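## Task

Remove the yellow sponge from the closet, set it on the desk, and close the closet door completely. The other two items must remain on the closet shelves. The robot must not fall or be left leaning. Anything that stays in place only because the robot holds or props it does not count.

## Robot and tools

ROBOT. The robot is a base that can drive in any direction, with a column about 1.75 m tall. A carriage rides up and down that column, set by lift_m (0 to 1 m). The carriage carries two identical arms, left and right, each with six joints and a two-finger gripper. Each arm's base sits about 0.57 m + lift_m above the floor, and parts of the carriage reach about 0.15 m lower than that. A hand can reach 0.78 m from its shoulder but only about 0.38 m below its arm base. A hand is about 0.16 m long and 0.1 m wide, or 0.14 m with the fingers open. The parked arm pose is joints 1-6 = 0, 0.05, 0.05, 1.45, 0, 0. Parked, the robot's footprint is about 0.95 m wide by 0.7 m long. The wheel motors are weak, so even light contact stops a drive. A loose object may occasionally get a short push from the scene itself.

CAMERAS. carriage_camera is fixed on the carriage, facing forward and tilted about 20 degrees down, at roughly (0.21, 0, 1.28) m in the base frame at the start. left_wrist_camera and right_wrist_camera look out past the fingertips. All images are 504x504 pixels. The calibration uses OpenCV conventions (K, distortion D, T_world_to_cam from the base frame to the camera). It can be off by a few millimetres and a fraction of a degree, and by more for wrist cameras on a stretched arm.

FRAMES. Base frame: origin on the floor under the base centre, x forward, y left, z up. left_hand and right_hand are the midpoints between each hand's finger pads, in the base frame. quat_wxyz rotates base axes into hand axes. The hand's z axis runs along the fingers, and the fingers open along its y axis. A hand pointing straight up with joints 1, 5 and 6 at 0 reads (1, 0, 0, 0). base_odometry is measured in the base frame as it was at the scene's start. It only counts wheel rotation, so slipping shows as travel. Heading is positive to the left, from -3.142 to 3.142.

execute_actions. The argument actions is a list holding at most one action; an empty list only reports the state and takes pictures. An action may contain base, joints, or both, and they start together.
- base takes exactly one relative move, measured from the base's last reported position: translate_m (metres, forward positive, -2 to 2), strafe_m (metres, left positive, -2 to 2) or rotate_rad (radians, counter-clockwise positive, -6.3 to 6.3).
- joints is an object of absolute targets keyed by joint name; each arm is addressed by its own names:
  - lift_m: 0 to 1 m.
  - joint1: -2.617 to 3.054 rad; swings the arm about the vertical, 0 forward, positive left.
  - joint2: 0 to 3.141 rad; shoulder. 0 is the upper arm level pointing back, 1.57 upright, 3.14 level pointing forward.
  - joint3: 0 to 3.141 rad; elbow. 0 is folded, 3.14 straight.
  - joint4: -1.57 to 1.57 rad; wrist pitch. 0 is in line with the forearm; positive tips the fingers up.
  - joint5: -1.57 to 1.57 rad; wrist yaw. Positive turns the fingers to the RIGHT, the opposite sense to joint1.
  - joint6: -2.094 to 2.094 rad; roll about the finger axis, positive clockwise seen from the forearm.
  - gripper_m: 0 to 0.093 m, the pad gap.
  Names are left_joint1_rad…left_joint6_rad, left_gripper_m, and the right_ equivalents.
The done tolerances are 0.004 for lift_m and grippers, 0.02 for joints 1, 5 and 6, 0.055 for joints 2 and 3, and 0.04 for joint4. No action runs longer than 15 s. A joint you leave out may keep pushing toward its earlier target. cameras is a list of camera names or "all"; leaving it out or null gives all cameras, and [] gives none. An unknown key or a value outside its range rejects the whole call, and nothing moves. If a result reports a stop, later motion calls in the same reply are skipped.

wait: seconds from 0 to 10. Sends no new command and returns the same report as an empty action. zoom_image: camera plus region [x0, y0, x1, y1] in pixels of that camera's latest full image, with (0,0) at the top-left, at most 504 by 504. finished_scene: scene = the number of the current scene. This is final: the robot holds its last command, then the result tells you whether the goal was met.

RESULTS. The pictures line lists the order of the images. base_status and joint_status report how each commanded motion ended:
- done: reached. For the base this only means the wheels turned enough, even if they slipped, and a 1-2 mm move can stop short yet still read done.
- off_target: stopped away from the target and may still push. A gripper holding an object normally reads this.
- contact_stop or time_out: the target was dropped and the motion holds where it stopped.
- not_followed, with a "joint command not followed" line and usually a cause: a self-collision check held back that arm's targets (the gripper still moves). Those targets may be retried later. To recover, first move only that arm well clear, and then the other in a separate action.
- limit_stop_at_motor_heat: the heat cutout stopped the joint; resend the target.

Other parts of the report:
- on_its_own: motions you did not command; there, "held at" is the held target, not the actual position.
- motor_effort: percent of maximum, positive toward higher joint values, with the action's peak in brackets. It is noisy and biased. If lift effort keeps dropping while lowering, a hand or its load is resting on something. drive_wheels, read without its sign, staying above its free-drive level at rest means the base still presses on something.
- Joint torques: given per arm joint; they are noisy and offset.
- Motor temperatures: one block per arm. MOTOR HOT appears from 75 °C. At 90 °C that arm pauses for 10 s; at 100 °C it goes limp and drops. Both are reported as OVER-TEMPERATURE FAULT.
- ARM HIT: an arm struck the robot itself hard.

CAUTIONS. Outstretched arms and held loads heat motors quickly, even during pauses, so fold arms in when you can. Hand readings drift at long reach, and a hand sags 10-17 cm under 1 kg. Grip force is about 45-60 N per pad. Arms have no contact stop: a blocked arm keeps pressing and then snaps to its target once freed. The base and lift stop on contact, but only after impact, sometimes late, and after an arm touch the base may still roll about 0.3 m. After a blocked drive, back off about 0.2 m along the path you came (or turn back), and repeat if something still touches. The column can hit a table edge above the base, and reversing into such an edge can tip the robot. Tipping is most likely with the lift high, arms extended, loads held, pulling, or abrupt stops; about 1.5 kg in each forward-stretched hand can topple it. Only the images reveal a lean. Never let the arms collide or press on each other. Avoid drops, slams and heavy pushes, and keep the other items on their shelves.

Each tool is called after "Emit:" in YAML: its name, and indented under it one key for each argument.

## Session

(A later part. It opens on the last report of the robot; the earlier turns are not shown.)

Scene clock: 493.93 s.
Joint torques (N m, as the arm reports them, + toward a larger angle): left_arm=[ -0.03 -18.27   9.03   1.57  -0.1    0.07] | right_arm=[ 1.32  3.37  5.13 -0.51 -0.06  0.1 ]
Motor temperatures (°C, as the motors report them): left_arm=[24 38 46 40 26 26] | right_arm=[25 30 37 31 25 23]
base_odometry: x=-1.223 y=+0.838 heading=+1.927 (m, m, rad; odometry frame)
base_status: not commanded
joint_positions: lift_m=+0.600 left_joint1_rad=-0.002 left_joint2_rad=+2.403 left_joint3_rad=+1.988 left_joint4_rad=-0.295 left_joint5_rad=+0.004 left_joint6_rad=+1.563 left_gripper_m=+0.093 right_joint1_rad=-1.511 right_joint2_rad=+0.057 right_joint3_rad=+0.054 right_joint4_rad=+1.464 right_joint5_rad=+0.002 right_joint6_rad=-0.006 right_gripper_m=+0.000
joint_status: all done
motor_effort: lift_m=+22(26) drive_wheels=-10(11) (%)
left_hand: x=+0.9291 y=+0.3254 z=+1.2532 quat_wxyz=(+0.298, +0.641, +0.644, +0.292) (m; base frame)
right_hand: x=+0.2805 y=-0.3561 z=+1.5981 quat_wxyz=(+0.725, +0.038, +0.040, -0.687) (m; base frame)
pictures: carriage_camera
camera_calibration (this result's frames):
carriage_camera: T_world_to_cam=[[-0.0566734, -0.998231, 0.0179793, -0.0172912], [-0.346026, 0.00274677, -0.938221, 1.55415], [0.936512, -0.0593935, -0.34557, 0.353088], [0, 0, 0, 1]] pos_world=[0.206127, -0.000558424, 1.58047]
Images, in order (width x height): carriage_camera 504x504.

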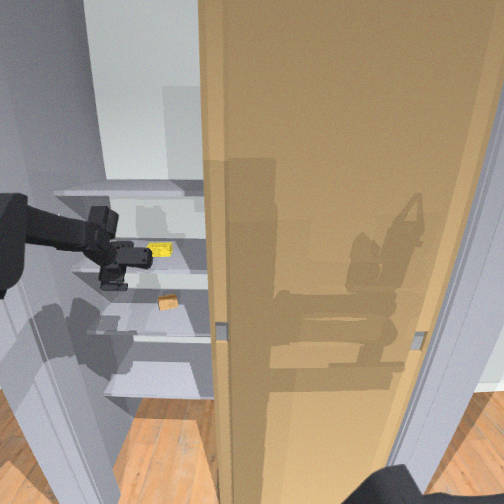

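Emit:
execute_actions:
  actions:
    - {"base":{"strafe_m":-0.02},"joints":{"lift_m":0.575}}
  cameras: []

Emit:
execute_actions:
  actions:
    - {"base":{"translate_m":0.33}}
  cameras: ["carriage_camera","left_wrist_camera"]

Scene clock: 500.13 s.
Joint torques (N m, as the arm reports them, + toward a larger angle): left_arm=[ -0.06 -18.74   8.8    1.65  -0.08   0.06] | right_arm=[ 1.35  3.37  5.05 -0.49 -0.04  0.1 ]
Motor temperatures (°C, as the motors report them): left_arm=[24 43 46 40 26 26] | right_arm=[25 30 37 30 25 23]
base_odometry: x=-1.204 y=+0.844 heading=+1.927 (m, m, rad; odometry frame)
base_status: done
joint_positions: lift_m=+0.575 left_joint1_rad=+0.000 left_joint2_rad=+2.407 left_joint3_rad=+1.990 left_joint4_rad=-0.302 left_joint5_rad=+0.003 left_joint6_rad=+1.563 left_gripper_m=+0.093 right_joint1_rad=-1.511 right_joint2_rad=+0.057 right_joint3_rad=+0.054 right_joint4_rad=+1.462 right_joint5_rad=+0.000 right_joint6_rad=-0.006 right_gripper_m=+0.000
joint_status: all done
motor_effort: lift_m=+16(17) drive_wheels=-2(15) (%)
left_hand: x=+0.9282 y=+0.3266 z=+1.2256 quat_wxyz=(+0.294, +0.642, +0.646, +0.290) (m; base frame)
right_hand: x=+0.2808 y=-0.3564 z=+1.5738 quat_wxyz=(+0.725, +0.038, +0.041, -0.687) (m; base frame)
pictures: none
No camera images: the call's "cameras" was empty. Leave "cameras" out to get every camera's image.

Scene clock: 502.83 s.
Joint torques (N m, as the arm reports them, + toward a larger angle): left_arm=[ -0.22 -18.76   8.89   1.62  -0.08   0.05] | right_arm=[ 1.33  3.32  5.14 -0.5  -0.03  0.1 ]
Motor temperatures (°C, as the motors report them): left_arm=[24 45 46 40 26 26] | right_arm=[25 30 37 30 25 23]
base_odometry: x=-1.319 y=+1.154 heading=+1.926 (m, m, rad; odometry frame)
base_status: done
joint_positions: lift_m=+0.575 left_joint1_rad=+0.000 left_joint2_rad=+2.407 left_joint3_rad=+1.990 left_joint4_rad=-0.302 left_joint5_rad=+0.003 left_joint6_rad=+1.563 left_gripper_m=+0.093 right_joint1_rad=-1.511 right_joint2_rad=+0.057 right_joint3_rad=+0.054 right_joint4_rad=+1.462 right_joint5_rad=+0.000 right_joint6_rad=-0.006 right_gripper_m=+0.000
joint_status: not commanded
motor_effort: lift_m=+16(16) drive_wheels=-9(32) (%)
left_hand: x=+0.9282 y=+0.3266 z=+1.2256 quat_wxyz=(+0.294, +0.642, +0.646, +0.290) (m; base frame)
right_hand: x=+0.2808 y=-0.3564 z=+1.5738 quat_wxyz=(+0.725, +0.038, +0.041, -0.687) (m; base frame)
pictures: carriage_camera, left_wrist_camera
camera_calibration (this result's frames):
carriage_camera: T_world_to_cam=[[-0.0566734, -0.998231, 0.0179793, -0.0168554], [-0.346026, 0.00274677, -0.938221, 1.53141], [0.936512, -0.0593935, -0.34557, 0.344711], [0, 0, 0, 1]] pos_world=[0.206127, -0.000558424, 1.55622]
left_wrist_camera: T_world_to_cam=[[-0.668732, 0.0591343, -0.741148, 1.51518], [-0.430349, 0.782093, 0.450701, -0.414499], [0.606299, 0.62035, -0.497562, -0.032849], [0, 0, 0, 1]] pos_world=[0.854788, 0.254955, 1.29345]
Images, in order (width x height): carriage_camera 504x504, left_wrist_camera 504x504.

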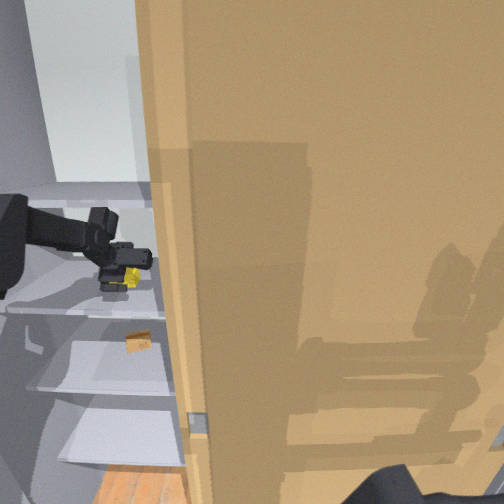

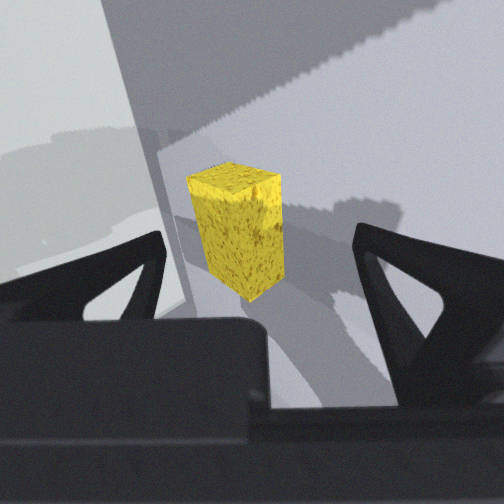

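Emit:
execute_actions:
  actions:
    - {"base":{"translate_m":0.055},"joints":{"lift_m":0.54}}
  cameras: ["left_wrist_camera"]

Emit:
execute_actions:
  actions:
    - {"joints":{"left_gripper_m":0.0}}
  cameras: ["left_wrist_camera"]

Scene clock: 509.07 s.
Joint torques (N m, as the arm reports them, + toward a larger angle): left_arm=[ -0.3  -18.35   8.83   1.6   -0.06   0.05] | right_arm=[ 1.36  3.36  5.09 -0.47 -0.04  0.1 ]
Motor temperatures (°C, as the motors report them): left_arm=[24 49 47 40 26 26] | right_arm=[25 30 37 30 25 23]
base_odometry: x=-1.338 y=+1.206 heading=+1.925 (m, m, rad; odometry frame)
base_status: done
joint_positions: lift_m=+0.540 left_joint1_rad=+0.001 left_joint2_rad=+2.403 left_joint3_rad=+1.990 left_joint4_rad=-0.298 left_joint5_rad=+0.002 left_joint6_rad=+1.563 left_gripper_m=+0.093 right_joint1_rad=-1.511 right_joint2_rad=+0.057 right_joint3_rad=+0.054 right_joint4_rad=+1.460 right_joint5_rad=+0.001 right_joint6_rad=-0.006 right_gripper_m=+0.000
joint_status: all done
motor_effort: lift_m=+15(16) drive_wheels=-7(27) (%)
left_hand: x=+0.9290 y=+0.3273 z=+1.1939 quat_wxyz=(+0.296, +0.641, +0.645, +0.293) (m; base frame)
right_hand: x=+0.2808 y=-0.3569 z=+1.5389 quat_wxyz=(+0.725, +0.039, +0.042, -0.687) (m; base frame)
pictures: left_wrist_camera
camera_calibration (this result's frames):
left_wrist_camera: T_world_to_cam=[[-0.662839, 0.0593727, -0.746404, 1.49288], [-0.43483, 0.781009, 0.448273, -0.392991], [0.609563, 0.621692, -0.491866, -0.0598082], [0, 0, 0, 1]] pos_world=[0.855112, 0.255475, 1.26104]
Images, in order (width x height): left_wrist_camera 504x504.

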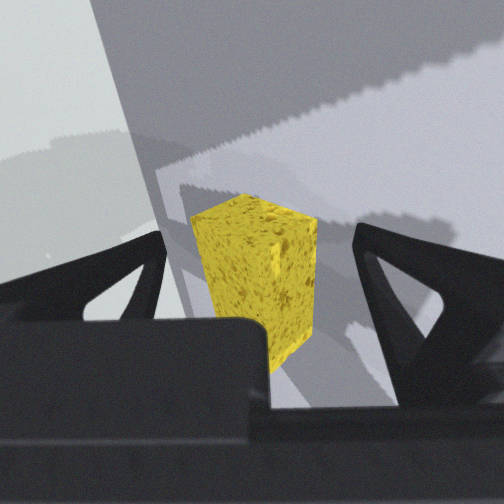

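Scene clock: 509.80 s.
Joint torques (N m, as the arm reports them, + toward a larger angle): left_arm=[ -0.21 -18.05   8.84   1.5   -0.04   0.05] | right_arm=[ 1.35  3.33  5.14 -0.48 -0.04  0.1 ]
Motor temperatures (°C, as the motors report them): left_arm=[24 49 47 40 26 26] | right_arm=[25 30 37 30 25 23]
base_odometry: x=-1.338 y=+1.206 heading=+1.925 (m, m, rad; odometry frame)
base_status: not commanded
joint_positions: lift_m=+0.540 left_joint1_rad=+0.001 left_joint2_rad=+2.400 left_joint3_rad=+1.990 left_joint4_rad=-0.286 left_joint5_rad=+0.002 left_joint6_rad=+1.563 left_gripper_m=+0.000 right_joint1_rad=-1.511 right_joint2_rad=+0.057 right_joint3_rad=+0.054 right_joint4_rad=+1.460 right_joint5_rad=+0.001 right_joint6_rad=-0.006 right_gripper_m=+0.000
joint_status: all done
motor_effort: lift_m=+15(15) drive_wheels=-7(4) (%)
left_hand: x=+0.9311 y=+0.3273 z=+1.1986 quat_wxyz=(+0.301, +0.638, +0.643, +0.298) (m; base frame)
right_hand: x=+0.2808 y=-0.3569 z=+1.5389 quat_wxyz=(+0.725, +0.039, +0.042, -0.687) (m; base frame)
pictures: left_wrist_camera
camera_calibration (this result's frames):
left_wrist_camera: T_world_to_cam=[[-0.650507, 0.0593796, -0.757176, 1.49925], [-0.442124, 0.781004, 0.441087, -0.378812], [0.617549, 0.621696, -0.481796, -0.0782488], [0, 0, 0, 1]] pos_world=[0.856115, 0.255476, 1.26459]
Images, in order (width x height): left_wrist_camera 504x504.

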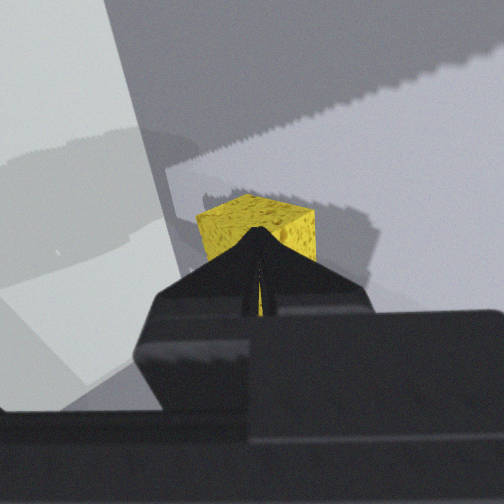

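Emit:
execute_actions:
  actions:
    - {"joints":{"left_gripper_m":0.093,"lift_m":0.55}}
  cameras: []

Emit:
execute_actions:
  actions:
    - {"base":{"translate_m":0.035},"joints":{"lift_m":0.5,"left_joint4_rad":-0.4}}
  cameras: ["left_wrist_camera","carriage_camera"]

Emit:
execute_actions:
  actions:
    - {"joints":{"left_gripper_m":0.0}}
  cameras: ["left_wrist_camera"]

Scene clock: 515.17 s.
Joint torques (N m, as the arm reports them, + toward a larger angle): left_arm=[ -0.26 -18.09   8.83   1.59  -0.07   0.05] | right_arm=[ 1.34  3.31  5.14 -0.46 -0.04  0.1 ]
Motor temperatures (°C, as the motors report them): left_arm=[24 52 47 40 26 26] | right_arm=[25 30 37 30 25 23]
base_odometry: x=-1.337 y=+1.206 heading=+1.925 (m, m, rad; odometry frame)
base_status: not commanded
joint_positions: lift_m=+0.550 left_joint1_rad=+0.001 left_joint2_rad=+2.400 left_joint3_rad=+1.990 left_joint4_rad=-0.295 left_joint5_rad=+0.002 left_joint6_rad=+1.563 left_gripper_m=+0.093 right_joint1_rad=-1.511 right_joint2_rad=+0.057 right_joint3_rad=+0.054 right_joint4_rad=+1.460 right_joint5_rad=+0.000 right_joint6_rad=-0.006 right_gripper_m=+0.000
joint_status: all done
motor_effort: lift_m=+22(26) drive_wheels=+7(8) (%)
left_hand: x=+0.9295 y=+0.3273 z=+1.2060 quat_wxyz=(+0.298, +0.640, +0.644, +0.295) (m; base frame)
right_hand: x=+0.2808 y=-0.3571 z=+1.5480 quat_wxyz=(+0.725, +0.039, +0.042, -0.686) (m; base frame)
pictures: none
No camera images: the call's "cameras" was empty. Leave "cameras" out to get every camera's image.

Scene clock: 516.20 s.
Joint torques (N m, as the arm reports them, + toward a larger angle): left_arm=[ -0.15 -13.82   7.01   1.    -0.04   0.03] | right_arm=[ 1.27  3.34  5.13 -0.46 -0.03  0.1 ]
Motor temperatures (°C, as the motors report them): left_arm=[24 52 47 40 26 26] | right_arm=[25 30 37 30 25 23]
base_odometry: x=-1.349 y=+1.239 heading=+1.924 (m, m, rad; odometry frame)
base_status: done
joint_positions: lift_m=+0.501 left_joint1_rad=+0.001 left_joint2_rad=+2.357 left_joint3_rad=+2.017 left_joint4_rad=-0.315 left_joint5_rad=+0.000 left_joint6_rad=+1.565 left_gripper_m=+0.093 right_joint1_rad=-1.510 right_joint2_rad=+0.057 right_joint3_rad=+0.054 right_joint4_rad=+1.459 right_joint5_rad=+0.000 right_joint6_rad=-0.005 right_gripper_m=+0.000
joint_status: left_joint4_rad off_target (ended at -0.315, target -0.400); the others done
motor_effort: lift_m=+14(16) drive_wheels=-4(37) (%)
left_hand: x=+0.9319 y=+0.3278 z=+1.1923 quat_wxyz=(+0.314, +0.632, +0.636, +0.312) (m; base frame)
right_hand: x=+0.2809 y=-0.3572 z=+1.4989 quat_wxyz=(+0.725, +0.039, +0.042, -0.686) (m; base frame)
pictures: carriage_camera, left_wrist_camera
camera_calibration (this result's frames):
carriage_camera: T_world_to_cam=[[-0.0566734, -0.998231, 0.0179793, -0.0155104], [-0.346026, 0.00274677, -0.938221, 1.46122], [0.936512, -0.0593935, -0.34557, 0.318859], [0, 0, 0, 1]] pos_world=[0.206127, -0.000558424, 1.48142]
left_wrist_camera: T_world_to_cam=[[-0.619103, 0.060287, -0.782993, 1.49616], [-0.460218, 0.780043, 0.423949, -0.338358], [0.636326, 0.622815, -0.455181, -0.131724], [0, 0, 0, 1]] pos_world=[0.85438, 0.255774, 1.25497]
Images, in order (width x height): carriage_camera 504x504, left_wrist_camera 504x504.

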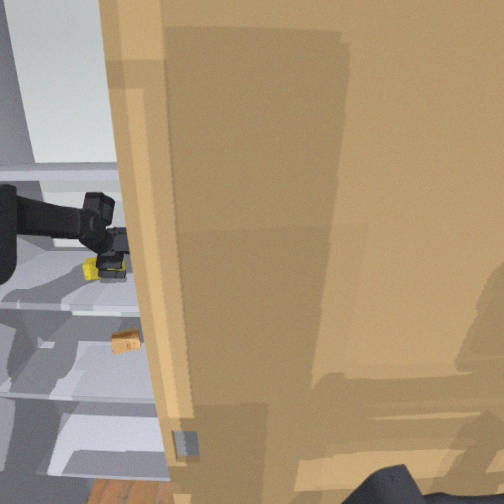

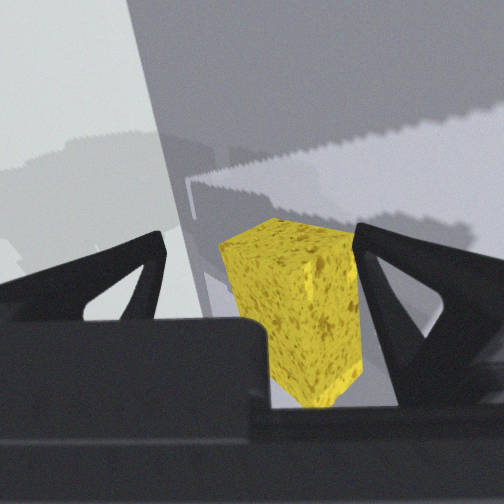

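Scene clock: 516.93 s.
Joint torques (N m, as the arm reports them, + toward a larger angle): left_arm=[ -0.31 -16.73   6.87   1.47  -0.04   0.05] | right_arm=[ 1.34  3.4   5.14 -0.47 -0.04  0.1 ]
Motor temperatures (°C, as the motors report them): left_arm=[24 52 47 40 26 26] | right_arm=[25 30 37 30 25 23]
base_odometry: x=-1.349 y=+1.239 heading=+1.924 (m, m, rad; odometry frame)
base_status: not commanded
joint_positions: lift_m=+0.501 left_joint1_rad=+0.001 left_joint2_rad=+2.387 left_joint3_rad=+2.017 left_joint4_rad=-0.388 left_joint5_rad=+0.001 left_joint6_rad=+1.565 left_gripper_m=+0.000 right_joint1_rad=-1.510 right_joint2_rad=+0.057 right_joint3_rad=+0.054 right_joint4_rad=+1.459 right_joint5_rad=+0.000 right_joint6_rad=-0.005 right_gripper_m=+0.000
joint_status: all done
on_its_own: left_joint4_rad moved -0.073 to your old target -0.400
motor_effort: lift_m=+14(14) drive_wheels=-7(9) (%)
left_hand: x=+0.9201 y=+0.3276 z=+1.1597 quat_wxyz=(+0.281, +0.647, +0.652, +0.278) (m; base frame)
right_hand: x=+0.2809 y=-0.3572 z=+1.4989 quat_wxyz=(+0.725, +0.039, +0.042, -0.686) (m; base frame)
pictures: left_wrist_camera
camera_calibration (this result's frames):
left_wrist_camera: T_world_to_cam=[[-0.696565, 0.0602247, -0.714961, 1.45573], [-0.413583, 0.780562, 0.468692, -0.424835], [0.586298, 0.622171, -0.518804, -0.0189254], [0, 0, 0, 1]] pos_world=[0.849402, 0.255714, 1.23009]
Images, in order (width x height): left_wrist_camera 504x504.

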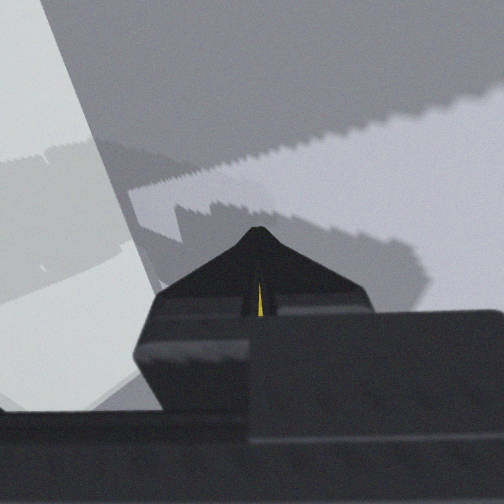

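Emit:
execute_actions:
  actions:
    - {"joints":{"lift_m":0.53}}
  cameras: []

Emit:
execute_actions:
  actions:
    - {"base":{"translate_m":-0.25}}
  cameras: ["left_wrist_camera","carriage_camera"]

Scene clock: 521.13 s.
Joint torques (N m, as the arm reports them, + toward a larger angle): left_arm=[ -0.25 -17.5    7.11   1.5   -0.04   0.04] | right_arm=[ 1.29  3.35  5.14 -0.45 -0.04  0.09]
Motor temperatures (°C, as the motors report them): left_arm=[24 53 46 40 26 26] | right_arm=[25 30 37 30 25 23]
base_odometry: x=-1.349 y=+1.239 heading=+1.924 (m, m, rad; odometry frame)
base_status: not commanded
joint_positions: lift_m=+0.530 left_joint1_rad=+0.001 left_joint2_rad=+2.396 left_joint3_rad=+2.013 left_joint4_rad=-0.397 left_joint5_rad=+0.001 left_joint6_rad=+1.565 left_gripper_m=+0.000 right_joint1_rad=-1.510 right_joint2_rad=+0.057 right_joint3_rad=+0.054 right_joint4_rad=+1.459 right_joint5_rad=+0.001 right_joint6_rad=-0.005 right_gripper_m=+0.000
joint_status: all done
motor_effort: lift_m=+22(26) drive_wheels=-7(7) (%)
left_hand: x=+0.9177 y=+0.3276 z=+1.1800 quat_wxyz=(+0.274, +0.650, +0.655, +0.271) (m; base frame)
right_hand: x=+0.2808 y=-0.3573 z=+1.5280 quat_wxyz=(+0.725, +0.040, +0.042, -0.686) (m; base frame)
pictures: none
No camera images: the call's "cameras" was empty. Leave "cameras" out to get every camera's image.

Scene clock: 523.53 s.
Joint torques (N m, as the arm reports them, + toward a larger angle): left_arm=[ -0.3  -17.49   7.05   1.52  -0.03   0.03] | right_arm=[ 1.3   3.35  5.13 -0.46 -0.04  0.09]
Motor temperatures (°C, as the motors report them): left_arm=[24 54 46 40 26 26] | right_arm=[25 30 37 30 25 23]
base_odometry: x=-1.263 y=+1.004 heading=+1.924 (m, m, rad; odometry frame)
base_status: done
joint_positions: lift_m=+0.530 left_joint1_rad=+0.001 left_joint2_rad=+2.396 left_joint3_rad=+2.013 left_joint4_rad=-0.398 left_joint5_rad=+0.000 left_joint6_rad=+1.565 left_gripper_m=+0.000 right_joint1_rad=-1.510 right_joint2_rad=+0.057 right_joint3_rad=+0.054 right_joint4_rad=+1.459 right_joint5_rad=+0.001 right_joint6_rad=-0.005 right_gripper_m=+0.000
joint_status: not commanded
motor_effort: lift_m=+22(22) drive_wheels=-5(30) (%)
left_hand: x=+0.9174 y=+0.3280 z=+1.1797 quat_wxyz=(+0.273, +0.650, +0.655, +0.271) (m; base frame)
right_hand: x=+0.2808 y=-0.3573 z=+1.5280 quat_wxyz=(+0.725, +0.040, +0.042, -0.686) (m; base frame)
pictures: carriage_camera, left_wrist_camera
camera_calibration (this result's frames):
carriage_camera: T_world_to_cam=[[-0.0566734, -0.998231, 0.0179793, -0.0160332], [-0.346026, 0.00274677, -0.938221, 1.48851], [0.936512, -0.0593935, -0.34557, 0.328908], [0, 0, 0, 1]] pos_world=[0.206127, -0.000558424, 1.5105]
left_wrist_camera: T_world_to_cam=[[-0.712802, 0.0599265, -0.698801, 1.46407], [-0.403469, 0.779943, 0.478437, -0.456207], [0.573696, 0.622975, -0.531766, 0.0194125], [0, 0, 0, 1]] pos_world=[0.848387, 0.255985, 1.25168]
Images, in order (width x height): carriage_camera 504x504, left_wrist_camera 504x504.

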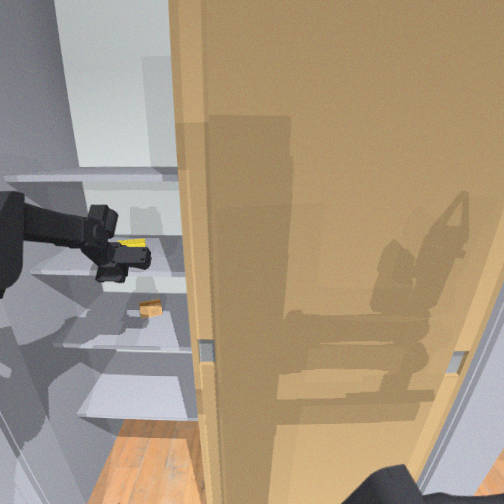

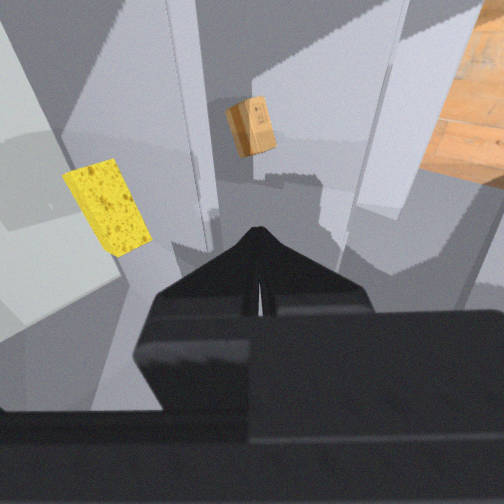

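Emit:
execute_actions:
  actions:
    - {"base":{"strafe_m":0.047},"joints":{"lift_m":0.58}}
  cameras: []

Emit:
execute_actions:
  actions:
    - {"base":{"translate_m":0.265}}
  cameras: ["left_wrist_camera","carriage_camera"]

Scene clock: 543.73 s.
Joint torques (N m, as the arm reports them, + toward a larger angle): left_arm=[ -0.23 -17.71   7.13   1.53  -0.03   0.04] | right_arm=[ 1.35  3.34  5.12 -0.42 -0.05  0.1 ]
Motor temperatures (°C, as the motors report them): left_arm=[24 61 45 40 26 26] | right_arm=[25 30 37 29 25 23]
base_odometry: x=-1.306 y=+0.988 heading=+1.924 (m, m, rad; odometry frame)
base_status: done
joint_positions: lift_m=+0.580 left_joint1_rad=+0.001 left_joint2_rad=+2.397 left_joint3_rad=+2.012 left_joint4_rad=-0.396 left_joint5_rad=+0.000 left_joint6_rad=+1.565 left_gripper_m=+0.000 right_joint1_rad=-1.510 right_joint2_rad=+0.057 right_joint3_rad=+0.054 right_joint4_rad=+1.457 right_joint5_rad=+0.001 right_joint6_rad=-0.005 right_gripper_m=+0.000
joint_status: all done
motor_effort: lift_m=+22(26) drive_wheels=+0(22) (%)
left_hand: x=+0.9175 y=+0.3275 z=+1.2290 quat_wxyz=(+0.273, +0.651, +0.655, +0.271) (m; base frame)
right_hand: x=+0.2808 y=-0.3577 z=+1.5779 quat_wxyz=(+0.725, +0.041, +0.043, -0.686) (m; base frame)
pictures: none
No camera images: the call's "cameras" was empty. Leave "cameras" out to get every camera's image.

Scene clock: 546.20 s.
Joint torques (N m, as the arm reports them, + toward a larger angle): left_arm=[ -0.34 -19.28   9.12   1.53  -0.04   0.04] | right_arm=[ 1.23  3.35  5.09 -0.39 -0.03  0.09]
Motor temperatures (°C, as the motors report them): left_arm=[24 62 45 40 26 26] | right_arm=[25 30 37 29 25 23]
base_odometry: x=-1.399 y=+1.236 heading=+1.925 (m, m, rad; odometry frame)
base_status: done
joint_positions: lift_m=+0.580 left_joint1_rad=+0.001 left_joint2_rad=+2.414 left_joint3_rad=+1.984 left_joint4_rad=-0.407 left_joint5_rad=+0.000 left_joint6_rad=+1.564 left_gripper_m=+0.000 right_joint1_rad=-1.510 right_joint2_rad=+0.057 right_joint3_rad=+0.054 right_joint4_rad=+1.456 right_joint5_rad=-0.001 right_joint6_rad=-0.005 right_gripper_m=+0.000
joint_status: not commanded
motor_effort: lift_m=+22(22) drive_wheels=-7(34) (%)
left_hand: x=+0.9085 y=+0.3278 z=+1.2048 quat_wxyz=(+0.254, +0.658, +0.663, +0.253) (m; base frame)
right_hand: x=+0.2811 y=-0.3580 z=+1.5779 quat_wxyz=(+0.725, +0.040, +0.044, -0.686) (m; base frame)
pictures: carriage_camera, left_wrist_camera
camera_calibration (this result's frames):
carriage_camera: T_world_to_cam=[[-0.0566734, -0.998231, 0.0179793, -0.0169319], [-0.346026, 0.00274677, -0.938221, 1.5354], [0.936512, -0.0593935, -0.34557, 0.346182], [0, 0, 0, 1]] pos_world=[0.206127, -0.000558424, 1.56048]
left_wrist_camera: T_world_to_cam=[[-0.751093, 0.0597814, -0.657485, 1.4604], [-0.375753, 0.780144, 0.500184, -0.52305], [0.542835, 0.622737, -0.563497, 0.104353], [0, 0, 0, 1]] pos_world=[0.843712, 0.255765, 1.28062]
Images, in order (width x height): carriage_camera 504x504, left_wrist_camera 504x504.

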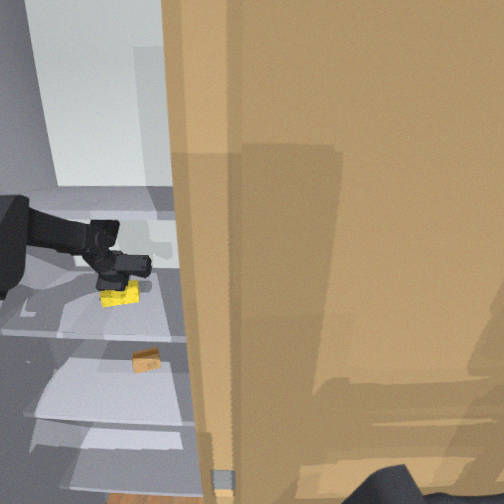

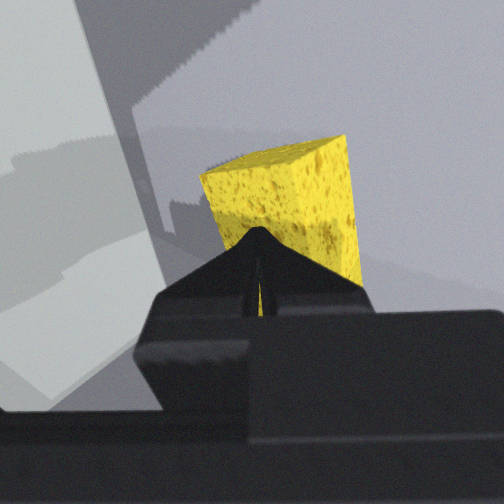

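Emit:
execute_actions:
  actions:
    - {"joints":{"lift_m":0.545}}
  cameras: ["left_wrist_camera"]

Emit:
execute_actions:
  actions:
    - {"base":{"translate_m":-0.08}}
  cameras: ["left_wrist_camera","carriage_camera"]

Scene clock: 553.07 s.
Joint torques (N m, as the arm reports them, + toward a larger angle): left_arm=[ -0.24 -16.83   8.14   1.27  -0.05   0.03] | right_arm=[ 1.25  3.35  5.14 -0.42 -0.03  0.09]
Motor temperatures (°C, as the motors report them): left_arm=[24 64 46 40 26 26] | right_arm=[25 30 37 29 25 23]
base_odometry: x=-1.399 y=+1.236 heading=+1.925 (m, m, rad; odometry frame)
base_status: not commanded
joint_positions: lift_m=+0.545 left_joint1_rad=+0.001 left_joint2_rad=+2.389 left_joint3_rad=+2.000 left_joint4_rad=-0.360 left_joint5_rad=+0.000 left_joint6_rad=+1.564 left_gripper_m=+0.000 right_joint1_rad=-1.510 right_joint2_rad=+0.057 right_joint3_rad=+0.054 right_joint4_rad=+1.456 right_joint5_rad=-0.001 right_joint6_rad=-0.005 right_gripper_m=+0.000
joint_status: all done
motor_effort: lift_m=+15(15) drive_wheels=-7(10) (%)
left_hand: x=+0.9213 y=+0.3278 z=+1.2010 quat_wxyz=(+0.283, +0.646, +0.651, +0.281) (m; base frame)
right_hand: x=+0.2811 y=-0.3580 z=+1.5438 quat_wxyz=(+0.725, +0.040, +0.044, -0.686) (m; base frame)
pictures: left_wrist_camera
camera_calibration (this result's frames):
left_wrist_camera: T_world_to_cam=[[-0.690315, 0.0598389, -0.72103, 1.48777], [-0.418318, 0.780104, 0.46524, -0.435197], [0.590318, 0.622782, -0.513486, -0.00850666], [0, 0, 0, 1]] pos_world=[0.849999, 0.255771, 1.27083]
Images, in order (width x height): left_wrist_camera 504x504.

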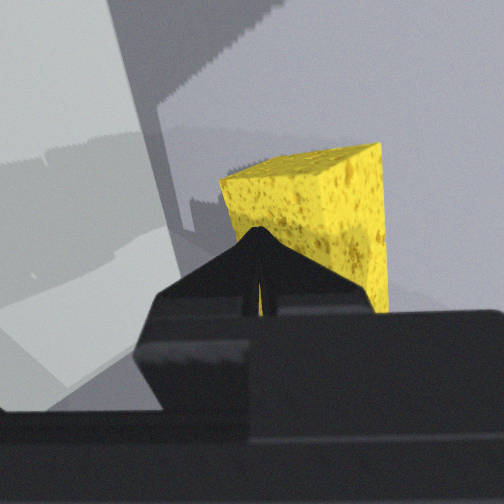

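Scene clock: 554.60 s.
Joint torques (N m, as the arm reports them, + toward a larger angle): left_arm=[ -0.23 -16.82   8.19   1.46  -0.06   0.04] | right_arm=[ 1.24  3.34  5.15 -0.42 -0.02  0.09]
Motor temperatures (°C, as the motors report them): left_arm=[24 65 46 40 26 26] | right_arm=[25 30 37 29 25 23]
base_odometry: x=-1.371 y=+1.161 heading=+1.924 (m, m, rad; odometry frame)
base_status: done
joint_positions: lift_m=+0.545 left_joint1_rad=+0.001 left_joint2_rad=+2.389 left_joint3_rad=+2.000 left_joint4_rad=-0.391 left_joint5_rad=+0.002 left_joint6_rad=+1.564 left_gripper_m=+0.000 right_joint1_rad=-1.510 right_joint2_rad=+0.057 right_joint3_rad=+0.054 right_joint4_rad=+1.456 right_joint5_rad=-0.001 right_joint6_rad=-0.005 right_gripper_m=+0.000
joint_status: not commanded
motor_effort: lift_m=+15(15) drive_wheels=+8(31) (%)
left_hand: x=+0.9161 y=+0.3272 z=+1.1956 quat_wxyz=(+0.274, +0.650, +0.655, +0.271) (m; base frame)
right_hand: x=+0.2811 y=-0.3580 z=+1.5438 quat_wxyz=(+0.725, +0.040, +0.044, -0.686) (m; base frame)
pictures: carriage_camera, left_wrist_camera
camera_calibration (this result's frames):
carriage_camera: T_world_to_cam=[[-0.0566734, -0.998231, 0.0179793, -0.0163183], [-0.346026, 0.00274677, -0.938221, 1.50338], [0.936512, -0.0593935, -0.34557, 0.334388], [0, 0, 0, 1]] pos_world=[0.206127, -0.000558424, 1.52635]
left_wrist_camera: T_world_to_cam=[[-0.71189, 0.0601173, -0.699713, 1.4745], [-0.402571, 0.781458, 0.476717, -0.462993], [0.575456, 0.621055, -0.532111, 0.0285851], [0, 0, 0, 1]] pos_world=[0.846843, 0.255414, 1.26765]
Images, in order (width x height): carriage_camera 504x504, left_wrist_camera 504x504.

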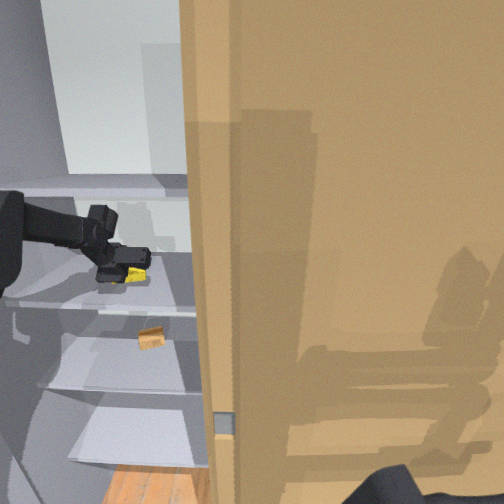

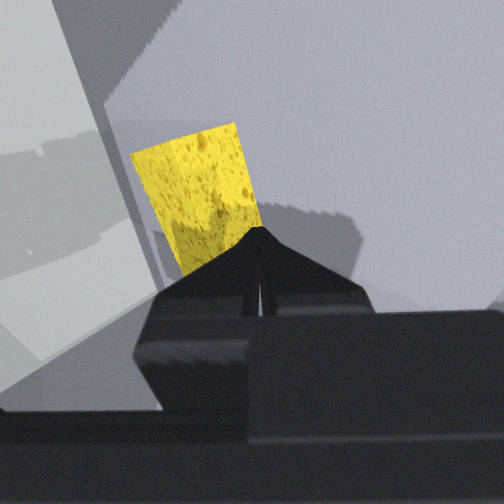

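Emit:
execute_actions:
  actions:
    - {"base":{"translate_m":-0.2},"joints":{"lift_m":0.62,"left_joint2_rad":2.6,"left_joint3_rad":2.3,"left_joint4_rad":-0.9,"left_gripper_m":0.093}}
  cameras: ["left_wrist_camera","carriage_camera"]

Scene clock: 566.80 s.
Joint torques (N m, as the arm reports them, + toward a larger angle): left_arm=[ -0.32 -17.66   8.84   0.89  -0.04   0.05] | right_arm=[ 1.28  3.31  5.23 -0.43 -0.03  0.1 ]
Motor temperatures (°C, as the motors report them): left_arm=[24 66 46 40 26 26] | right_arm=[25 30 37 28 25 23]
base_odometry: x=-1.302 y=+0.973 heading=+1.925 (m, m, rad; odometry frame)
base_status: done
joint_positions: lift_m=+0.620 left_joint1_rad=+0.001 left_joint2_rad=+2.588 left_joint3_rad=+2.281 left_joint4_rad=-0.894 left_joint5_rad=+0.002 left_joint6_rad=+1.564 left_gripper_m=+0.093 right_joint1_rad=-1.510 right_joint2_rad=+0.057 right_joint3_rad=+0.054 right_joint4_rad=+1.456 right_joint5_rad=-0.001 right_joint6_rad=-0.005 right_gripper_m=+0.000
joint_status: all done
motor_effort: lift_m=+22(26) drive_wheels=-4(28) (%)
left_hand: x=+0.8641 y=+0.3272 z=+1.1919 quat_wxyz=(+0.131, +0.693, +0.697, +0.129) (m; base frame)
right_hand: x=+0.2811 y=-0.3580 z=+1.6179 quat_wxyz=(+0.725, +0.040, +0.044, -0.686) (m; base frame)
pictures: carriage_camera, left_wrist_camera
camera_calibration (this result's frames):
carriage_camera: T_world_to_cam=[[-0.0566734, -0.998231, 0.0179793, -0.0176508], [-0.346026, 0.00274677, -0.938221, 1.57292], [0.936512, -0.0593935, -0.34557, 0.359999], [0, 0, 0, 1]] pos_world=[0.206127, -0.000558424, 1.60047]
left_wrist_camera: T_world_to_cam=[[-0.93601, 0.0599853, -0.346823, 1.20798], [-0.172197, 0.781351, 0.599865, -0.827974], [0.306974, 0.621202, -0.721024, 0.513595], [0, 0, 0, 1]] pos_world=[0.830448, 0.255432, 1.28594]
Images, in order (width x height): carriage_camera 504x504, left_wrist_camera 504x504.

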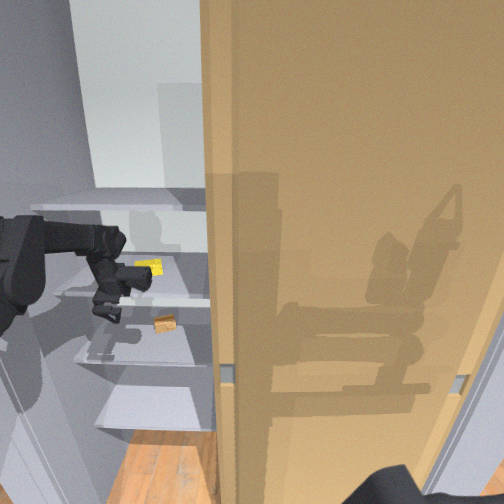

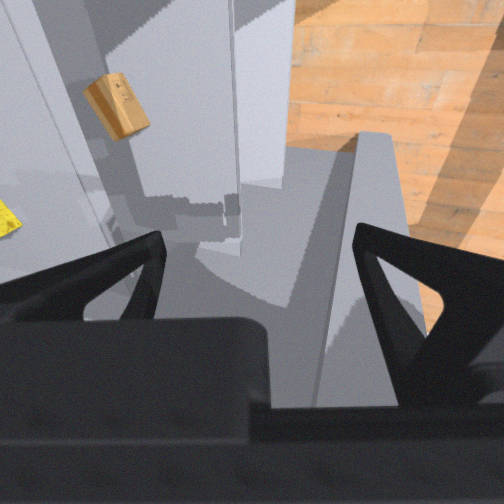

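Emit:
execute_actions:
  actions:
    - {"base":{"strafe_m":0.03},"joints":{"lift_m":0.645}}
  cameras: []

Emit:
execute_actions:
  actions:
    - {"base":{"translate_m":0.33}}
  cameras: ["left_wrist_camera","carriage_camera"]

Scene clock: 572.00 s.
Joint torques (N m, as the arm reports them, + toward a larger angle): left_arm=[ -0.31 -18.41   8.16   0.91  -0.04   0.07] | right_arm=[ 1.33  3.32  5.13 -0.4  -0.03  0.09]
Motor temperatures (°C, as the motors report them): left_arm=[24 67 46 39 26 26] | right_arm=[25 30 37 28 25 23]
base_odometry: x=-1.329 y=+0.963 heading=+1.925 (m, m, rad; odometry frame)
base_status: done
joint_positions: lift_m=+0.645 left_joint1_rad=+0.001 left_joint2_rad=+2.597 left_joint3_rad=+2.290 left_joint4_rad=-0.897 left_joint5_rad=+0.002 left_joint6_rad=+1.564 left_gripper_m=+0.093 right_joint1_rad=-1.510 right_joint2_rad=+0.057 right_joint3_rad=+0.054 right_joint4_rad=+1.455 right_joint5_rad=+0.000 right_joint6_rad=-0.005 right_gripper_m=+0.000
joint_status: all done
motor_effort: lift_m=+22(26) drive_wheels=+1(16) (%)
left_hand: x=+0.8647 y=+0.3277 z=+1.2147 quat_wxyz=(+0.130, +0.693, +0.698, +0.128) (m; base frame)
right_hand: x=+0.2809 y=-0.3582 z=+1.6429 quat_wxyz=(+0.725, +0.041, +0.044, -0.686) (m; base frame)
pictures: none
No camera images: the call's "cameras" was empty. Leave "cameras" out to get every camera's image.

Scene clock: 574.60 s.
Joint torques (N m, as the arm reports them, + toward a larger angle): left_arm=[  2.11 -13.83  15.62   1.07  -0.02   0.07] | right_arm=[ 0.76  3.62  5.45 -0.32  0.    0.08]
Motor temperatures (°C, as the motors report them): left_arm=[24 67 48 39 26 26] | right_arm=[25 30 37 28 25 23]
base_odometry: x=-1.413 y=+1.190 heading=+1.927 (m, m, rad; odometry frame)
base_status: translate_m contact_stop (by the wheels' count: +0.242 of +0.330)
joint_positions: lift_m=+0.645 left_joint1_rad=-0.029 left_joint2_rad=+2.553 left_joint3_rad=+2.185 left_joint4_rad=-0.939 left_joint5_rad=+0.000 left_joint6_rad=+1.564 left_gripper_m=+0.093 right_joint1_rad=-1.505 right_joint2_rad=+0.054 right_joint3_rad=+0.049 right_joint4_rad=+1.451 right_joint5_rad=-0.003 right_joint6_rad=-0.004 right_gripper_m=+0.000
joint_status: not commanded
motor_effort: lift_m=+22(22) drive_wheels=+60(89) (%)
left_hand: x=+0.8328 y=+0.3113 z=+1.2015 quat_wxyz=(+0.095, +0.709, +0.693, +0.091) (m; base frame)
right_hand: x=+0.2816 y=-0.3595 z=+1.6416 quat_wxyz=(+0.727, +0.042, +0.047, -0.683) (m; base frame)
pictures: carriage_camera, left_wrist_camera
camera_calibration (this result's frames):
carriage_camera: T_world_to_cam=[[-0.0566734, -0.998231, 0.0179793, -0.0181006], [-0.346026, 0.00274677, -0.938221, 1.59639], [0.936512, -0.0593935, -0.34557, 0.368645], [0, 0, 0, 1]] pos_world=[0.206127, -0.000558424, 1.62548]
left_wrist_camera: T_world_to_cam=[[-0.965134, 0.0883183, -0.246405, 1.07775], [-0.0857152, 0.782818, 0.616319, -0.918971], [0.247322, 0.615951, -0.747954, 0.623692], [0, 0, 0, 1]] pos_world=[0.807149, 0.240038, 1.29843]
Images, in order (width x height): carriage_camera 504x504, left_wrist_camera 504x504.

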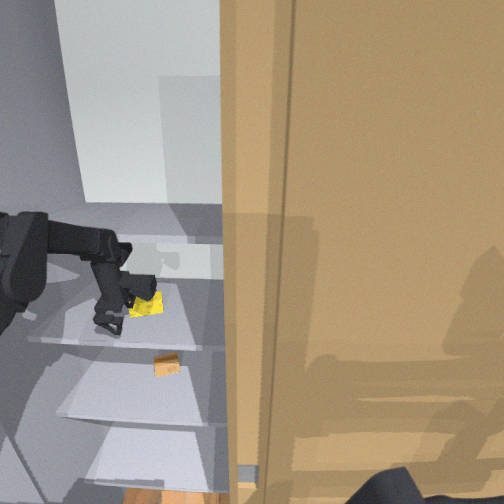

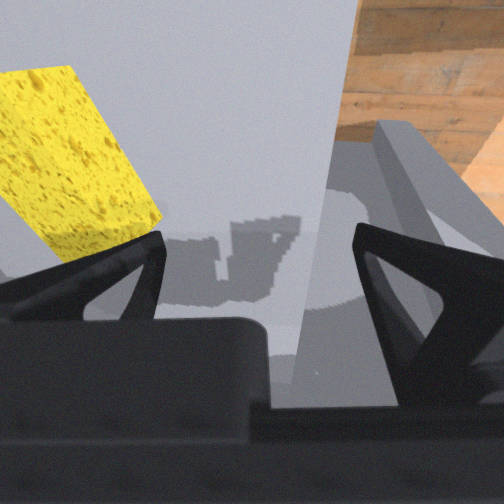

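Emit:
execute_actions:
  actions:
    - {"base":{"translate_m":-0.2},"joints":{"left_gripper_m":0.0}}
  cameras: []

Emit:
execute_actions:
  actions:
    - {"joints":{"lift_m":0.6,"left_joint1_rad":0,"left_joint2_rad":2.6,"left_joint3_rad":2.3,"left_joint4_rad":-0.55}}
  cameras: ["left_wrist_camera","carriage_camera"]

Scene clock: 582.73 s.
Joint torques (N m, as the arm reports them, + toward a larger angle): left_arm=[ -0.02 -18.75   8.84   0.99  -0.01   0.07] | right_arm=[ 0.83  3.52  5.45 -0.32 -0.01  0.08]
Motor temperatures (°C, as the motors report them): left_arm=[24 67 53 38 26 26] | right_arm=[25 30 37 28 25 23]
base_odometry: x=-1.343 y=+1.002 heading=+1.927 (m, m, rad; odometry frame)
base_status: done
joint_positions: lift_m=+0.645 left_joint1_rad=-0.003 left_joint2_rad=+2.601 left_joint3_rad=+2.281 left_joint4_rad=-0.913 left_joint5_rad=+0.000 left_joint6_rad=+1.564 left_gripper_m=+0.000 right_joint1_rad=-1.505 right_joint2_rad=+0.054 right_joint3_rad=+0.049 right_joint4_rad=+1.451 right_joint5_rad=-0.002 right_joint6_rad=-0.004 right_gripper_m=+0.000
joint_status: all done
motor_effort: lift_m=+22(22) drive_wheels=-2(31) (%)
left_hand: x=+0.8582 y=+0.3256 z=+1.2080 quat_wxyz=(+0.119, +0.696, +0.698, +0.118) (m; base frame)
right_hand: x=+0.2816 y=-0.3595 z=+1.6416 quat_wxyz=(+0.727, +0.042, +0.046, -0.683) (m; base frame)
pictures: none
No camera images: the call's "cameras" was empty. Leave "cameras" out to get every camera's image.

Scene clock: 583.70 s.
Joint torques (N m, as the arm reports them, + toward a larger angle): left_arm=[  0.05 -20.15   8.97   1.48  -0.03   0.05] | right_arm=[ 0.81  3.53  5.44 -0.34 -0.01  0.08]
Motor temperatures (°C, as the motors report them): left_arm=[24 67 53 39 26 26] | right_arm=[25 30 37 28 25 23]
base_odometry: x=-1.343 y=+1.002 heading=+1.927 (m, m, rad; odometry frame)
base_status: not commanded
joint_positions: lift_m=+0.600 left_joint1_rad=-0.003 left_joint2_rad=+2.608 left_joint3_rad=+2.287 left_joint4_rad=-0.558 left_joint5_rad=+0.000 left_joint6_rad=+1.564 left_gripper_m=+0.000 right_joint1_rad=-1.505 right_joint2_rad=+0.054 right_joint3_rad=+0.049 right_joint4_rad=+1.451 right_joint5_rad=-0.001 right_joint6_rad=-0.004 right_gripper_m=+0.000
joint_status: all done
motor_effort: lift_m=+16(16) drive_wheels=+0(4) (%)
left_hand: x=+0.9346 y=+0.3254 z=+1.2049 quat_wxyz=(+0.241, +0.664, +0.666, +0.239) (m; base frame)
right_hand: x=+0.2814 y=-0.3595 z=+1.5974 quat_wxyz=(+0.727, +0.042, +0.046, -0.683) (m; base frame)
pictures: carriage_camera, left_wrist_camera
camera_calibration (this result's frames):
carriage_camera: T_world_to_cam=[[-0.0566734, -0.998231, 0.0179793, -0.0173046], [-0.346026, 0.00274677, -0.938221, 1.55485], [0.936512, -0.0593935, -0.34557, 0.353345], [0, 0, 0, 1]] pos_world=[0.206127, -0.000558424, 1.58121]
left_wrist_camera: T_world_to_cam=[[-0.77757, 0.0627118, -0.625661, 1.46562], [-0.35204, 0.781037, 0.515799, -0.552704], [0.521011, 0.621328, -0.585234, 0.138717], [0, 0, 0, 1]] pos_world=[0.872772, 0.253582, 1.28325]
Images, in order (width x height): carriage_camera 504x504, left_wrist_camera 504x504.

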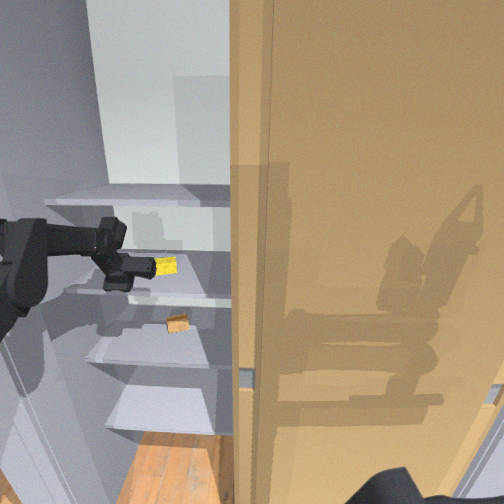

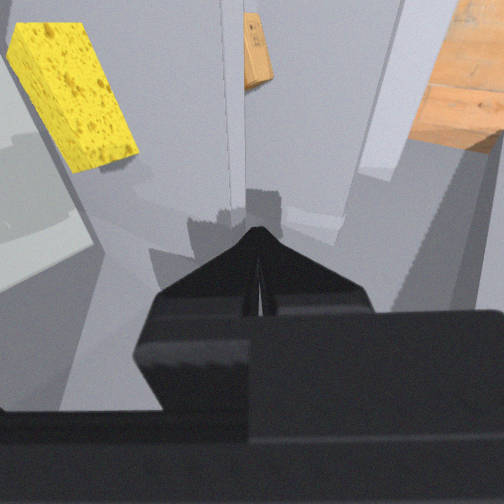

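Emit:
execute_actions:
  actions:
    - {"base":{"strafe_m":-0.04}}
  cameras: []

Emit:
execute_actions:
  actions:
    - {"base":{"translate_m":0.32}}
  cameras: ["left_wrist_camera","carriage_camera"]

Scene clock: 592.03 s.
Joint torques (N m, as the arm reports them, + toward a larger angle): left_arm=[ -0.03 -20.11   8.86   1.5   -0.01   0.06] | right_arm=[ 0.84  3.58  5.37 -0.34 -0.02  0.08]
Motor temperatures (°C, as the motors report them): left_arm=[24 71 52 39 25 26] | right_arm=[25 30 37 28 25 23]
base_odometry: x=-1.306 y=+1.016 heading=+1.927 (m, m, rad; odometry frame)
base_status: done
joint_positions: lift_m=+0.600 left_joint1_rad=-0.003 left_joint2_rad=+2.608 left_joint3_rad=+2.287 left_joint4_rad=-0.557 left_joint5_rad=+0.000 left_joint6_rad=+1.564 left_gripper_m=+0.000 right_joint1_rad=-1.505 right_joint2_rad=+0.054 right_joint3_rad=+0.049 right_joint4_rad=+1.451 right_joint5_rad=-0.001 right_joint6_rad=-0.004 right_gripper_m=+0.000
joint_status: not commanded
motor_effort: lift_m=+16(16) drive_wheels=+0(22) (%)
left_hand: x=+0.9348 y=+0.3252 z=+1.2050 quat_wxyz=(+0.241, +0.664, +0.666, +0.239) (m; base frame)
right_hand: x=+0.2814 y=-0.3595 z=+1.5974 quat_wxyz=(+0.727, +0.042, +0.046, -0.683) (m; base frame)
pictures: none
No camera images: the call's "cameras" was empty. Leave "cameras" out to get every camera's image.

Scene clock: 594.57 s.
Joint torques (N m, as the arm reports them, + toward a larger angle): left_arm=[ -0.63 -27.     8.93   0.13  -0.26   0.09] | right_arm=[ 0.84  3.59  5.39 -0.48 -0.85  0.26]
Motor temperatures (°C, as the motors report them): left_arm=[24 74 52 39 25 26] | right_arm=[25 30 37 28 25 23]
base_odometry: x=-1.414 y=+1.311 heading=+1.925 (m, m, rad; odometry frame)
base_status: translate_m contact_stop (by the wheels' count: +0.314 of +0.320)
joint_positions: lift_m=+0.600 left_joint1_rad=+0.006 left_joint2_rad=+2.678 left_joint3_rad=+2.287 left_joint4_rad=-0.376 left_joint5_rad=+0.020 left_joint6_rad=+1.558 left_gripper_m=+0.000 right_joint1_rad=-1.505 right_joint2_rad=+0.054 right_joint3_rad=+0.049 right_joint4_rad=+1.463 right_joint5_rad=+0.079 right_joint6_rad=-0.023 right_gripper_m=+0.000
joint_status: not commanded
motor_effort: lift_m=+21(21) drive_wheels=+20(36) (%)
left_hand: x=+0.9615 y=+0.3276 z=+1.1891 quat_wxyz=(+0.284, +0.648, +0.654, +0.269) (m; base frame)
right_hand: x=+0.2674 y=-0.3573 z=+1.5966 quat_wxyz=(+0.719, +0.067, +0.015, -0.691) (m; base frame)
pictures: carriage_camera, left_wrist_camera
camera_calibration (this result's frames):
carriage_camera: T_world_to_cam=[[-0.0566734, -0.998231, 0.0179793, -0.0172939], [-0.346026, 0.00274677, -0.938221, 1.55429], [0.936512, -0.0593935, -0.34557, 0.35314], [0, 0, 0, 1]] pos_world=[0.206127, -0.000558424, 1.58062]
left_wrist_camera: T_world_to_cam=[[-0.7031, 0.0511659, -0.709248, 1.50808], [-0.405449, 0.790546, 0.458965, -0.421029], [0.584176, 0.610262, -0.535087, -0.0025499], [0, 0, 0, 1]] pos_world=[0.891117, 0.257236, 1.26148]
Images, in order (width x height): carriage_camera 504x504, left_wrist_camera 504x504.

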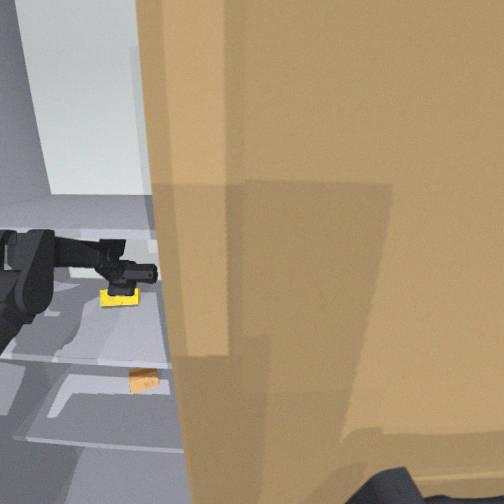

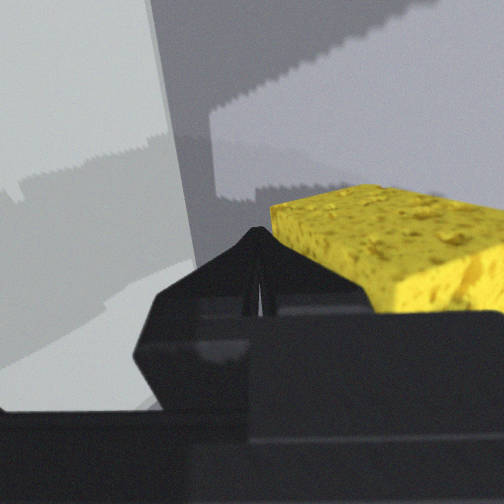

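Emit:
execute_actions:
  actions:
    - {"base":{"translate_m":-0.2},"joints":{"lift_m":0.585}}
  cameras: ["left_wrist_camera","carriage_camera"]

Scene clock: 599.47 s.
Joint torques (N m, as the arm reports them, + toward a larger angle): left_arm=[ -0.55 -21.1    8.94   1.34  -0.07   0.07] | right_arm=[ 0.85  3.57  5.43 -0.5  -0.1   0.11]
Motor temperatures (°C, as the motors report them): left_arm=[24 79 52 38 25 26] | right_arm=[25 30 37 28 25 23]
MOTOR HOT: a motor of the left arm reached 75 °C. Now the hottest motor of the left arm, joint 2 (shoulder), reports 79 °C. The controller's stop level is 90 °C. To cool a motor, set the load down, stop pushing, or move to a pose that needs little force.
base_odometry: x=-1.345 y=+1.123 heading=+1.925 (m, m, rad; odometry frame)
base_status: done
joint_positions: lift_m=+0.585 left_joint1_rad=+0.003 left_joint2_rad=+2.618 left_joint3_rad=+2.287 left_joint4_rad=-0.539 left_joint5_rad=+0.004 left_joint6_rad=+1.562 left_gripper_m=+0.000 right_joint1_rad=-1.505 right_joint2_rad=+0.054 right_joint3_rad=+0.049 right_joint4_rad=+1.463 right_joint5_rad=+0.007 right_joint6_rad=-0.007 right_gripper_m=+0.000
joint_status: all done
motor_effort: lift_m=+16(17) drive_wheels=-8(29) (%)
left_hand: x=+0.9373 y=+0.3287 z=+1.1861 quat_wxyz=(+0.244, +0.661, +0.668, +0.240) (m; base frame)
right_hand: x=+0.2799 y=-0.3567 z=+1.5828 quat_wxyz=(+0.726, +0.041, +0.039, -0.685) (m; base frame)
pictures: carriage_camera, left_wrist_camera
camera_calibration (this result's frames):
carriage_camera: T_world_to_cam=[[-0.0566734, -0.998231, 0.0179793, -0.0170357], [-0.346026, 0.00274677, -0.938221, 1.54082], [0.936512, -0.0593935, -0.34557, 0.348176], [0, 0, 0, 1]] pos_world=[0.206127, -0.000558424, 1.56625]
left_wrist_camera: T_world_to_cam=[[-0.772857, 0.0553757, -0.63216, 1.46146], [-0.360411, 0.781618, 0.509094, -0.529073], [0.522299, 0.621295, -0.584121, 0.121819], [0, 0, 0, 1]] pos_world=[0.875189, 0.256918, 1.26438]
Images, in order (width x height): carriage_camera 504x504, left_wrist_camera 504x504.

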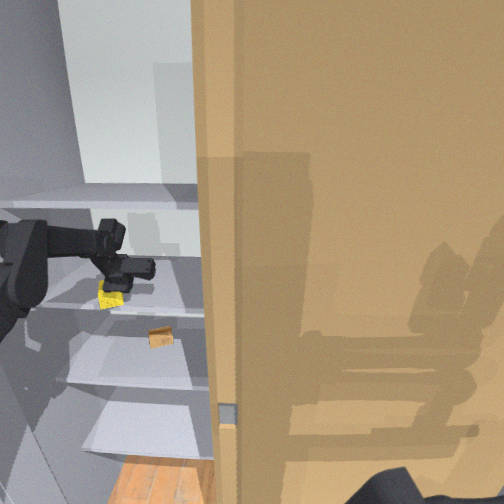

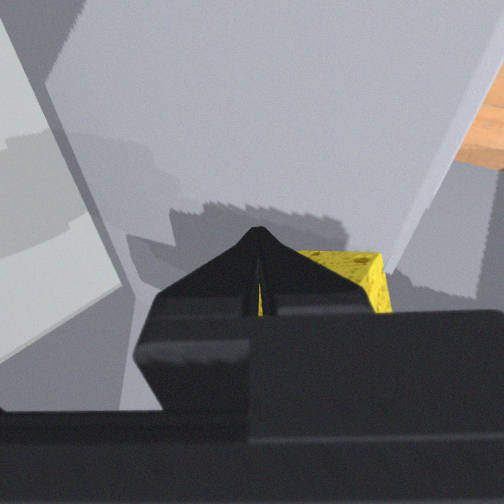

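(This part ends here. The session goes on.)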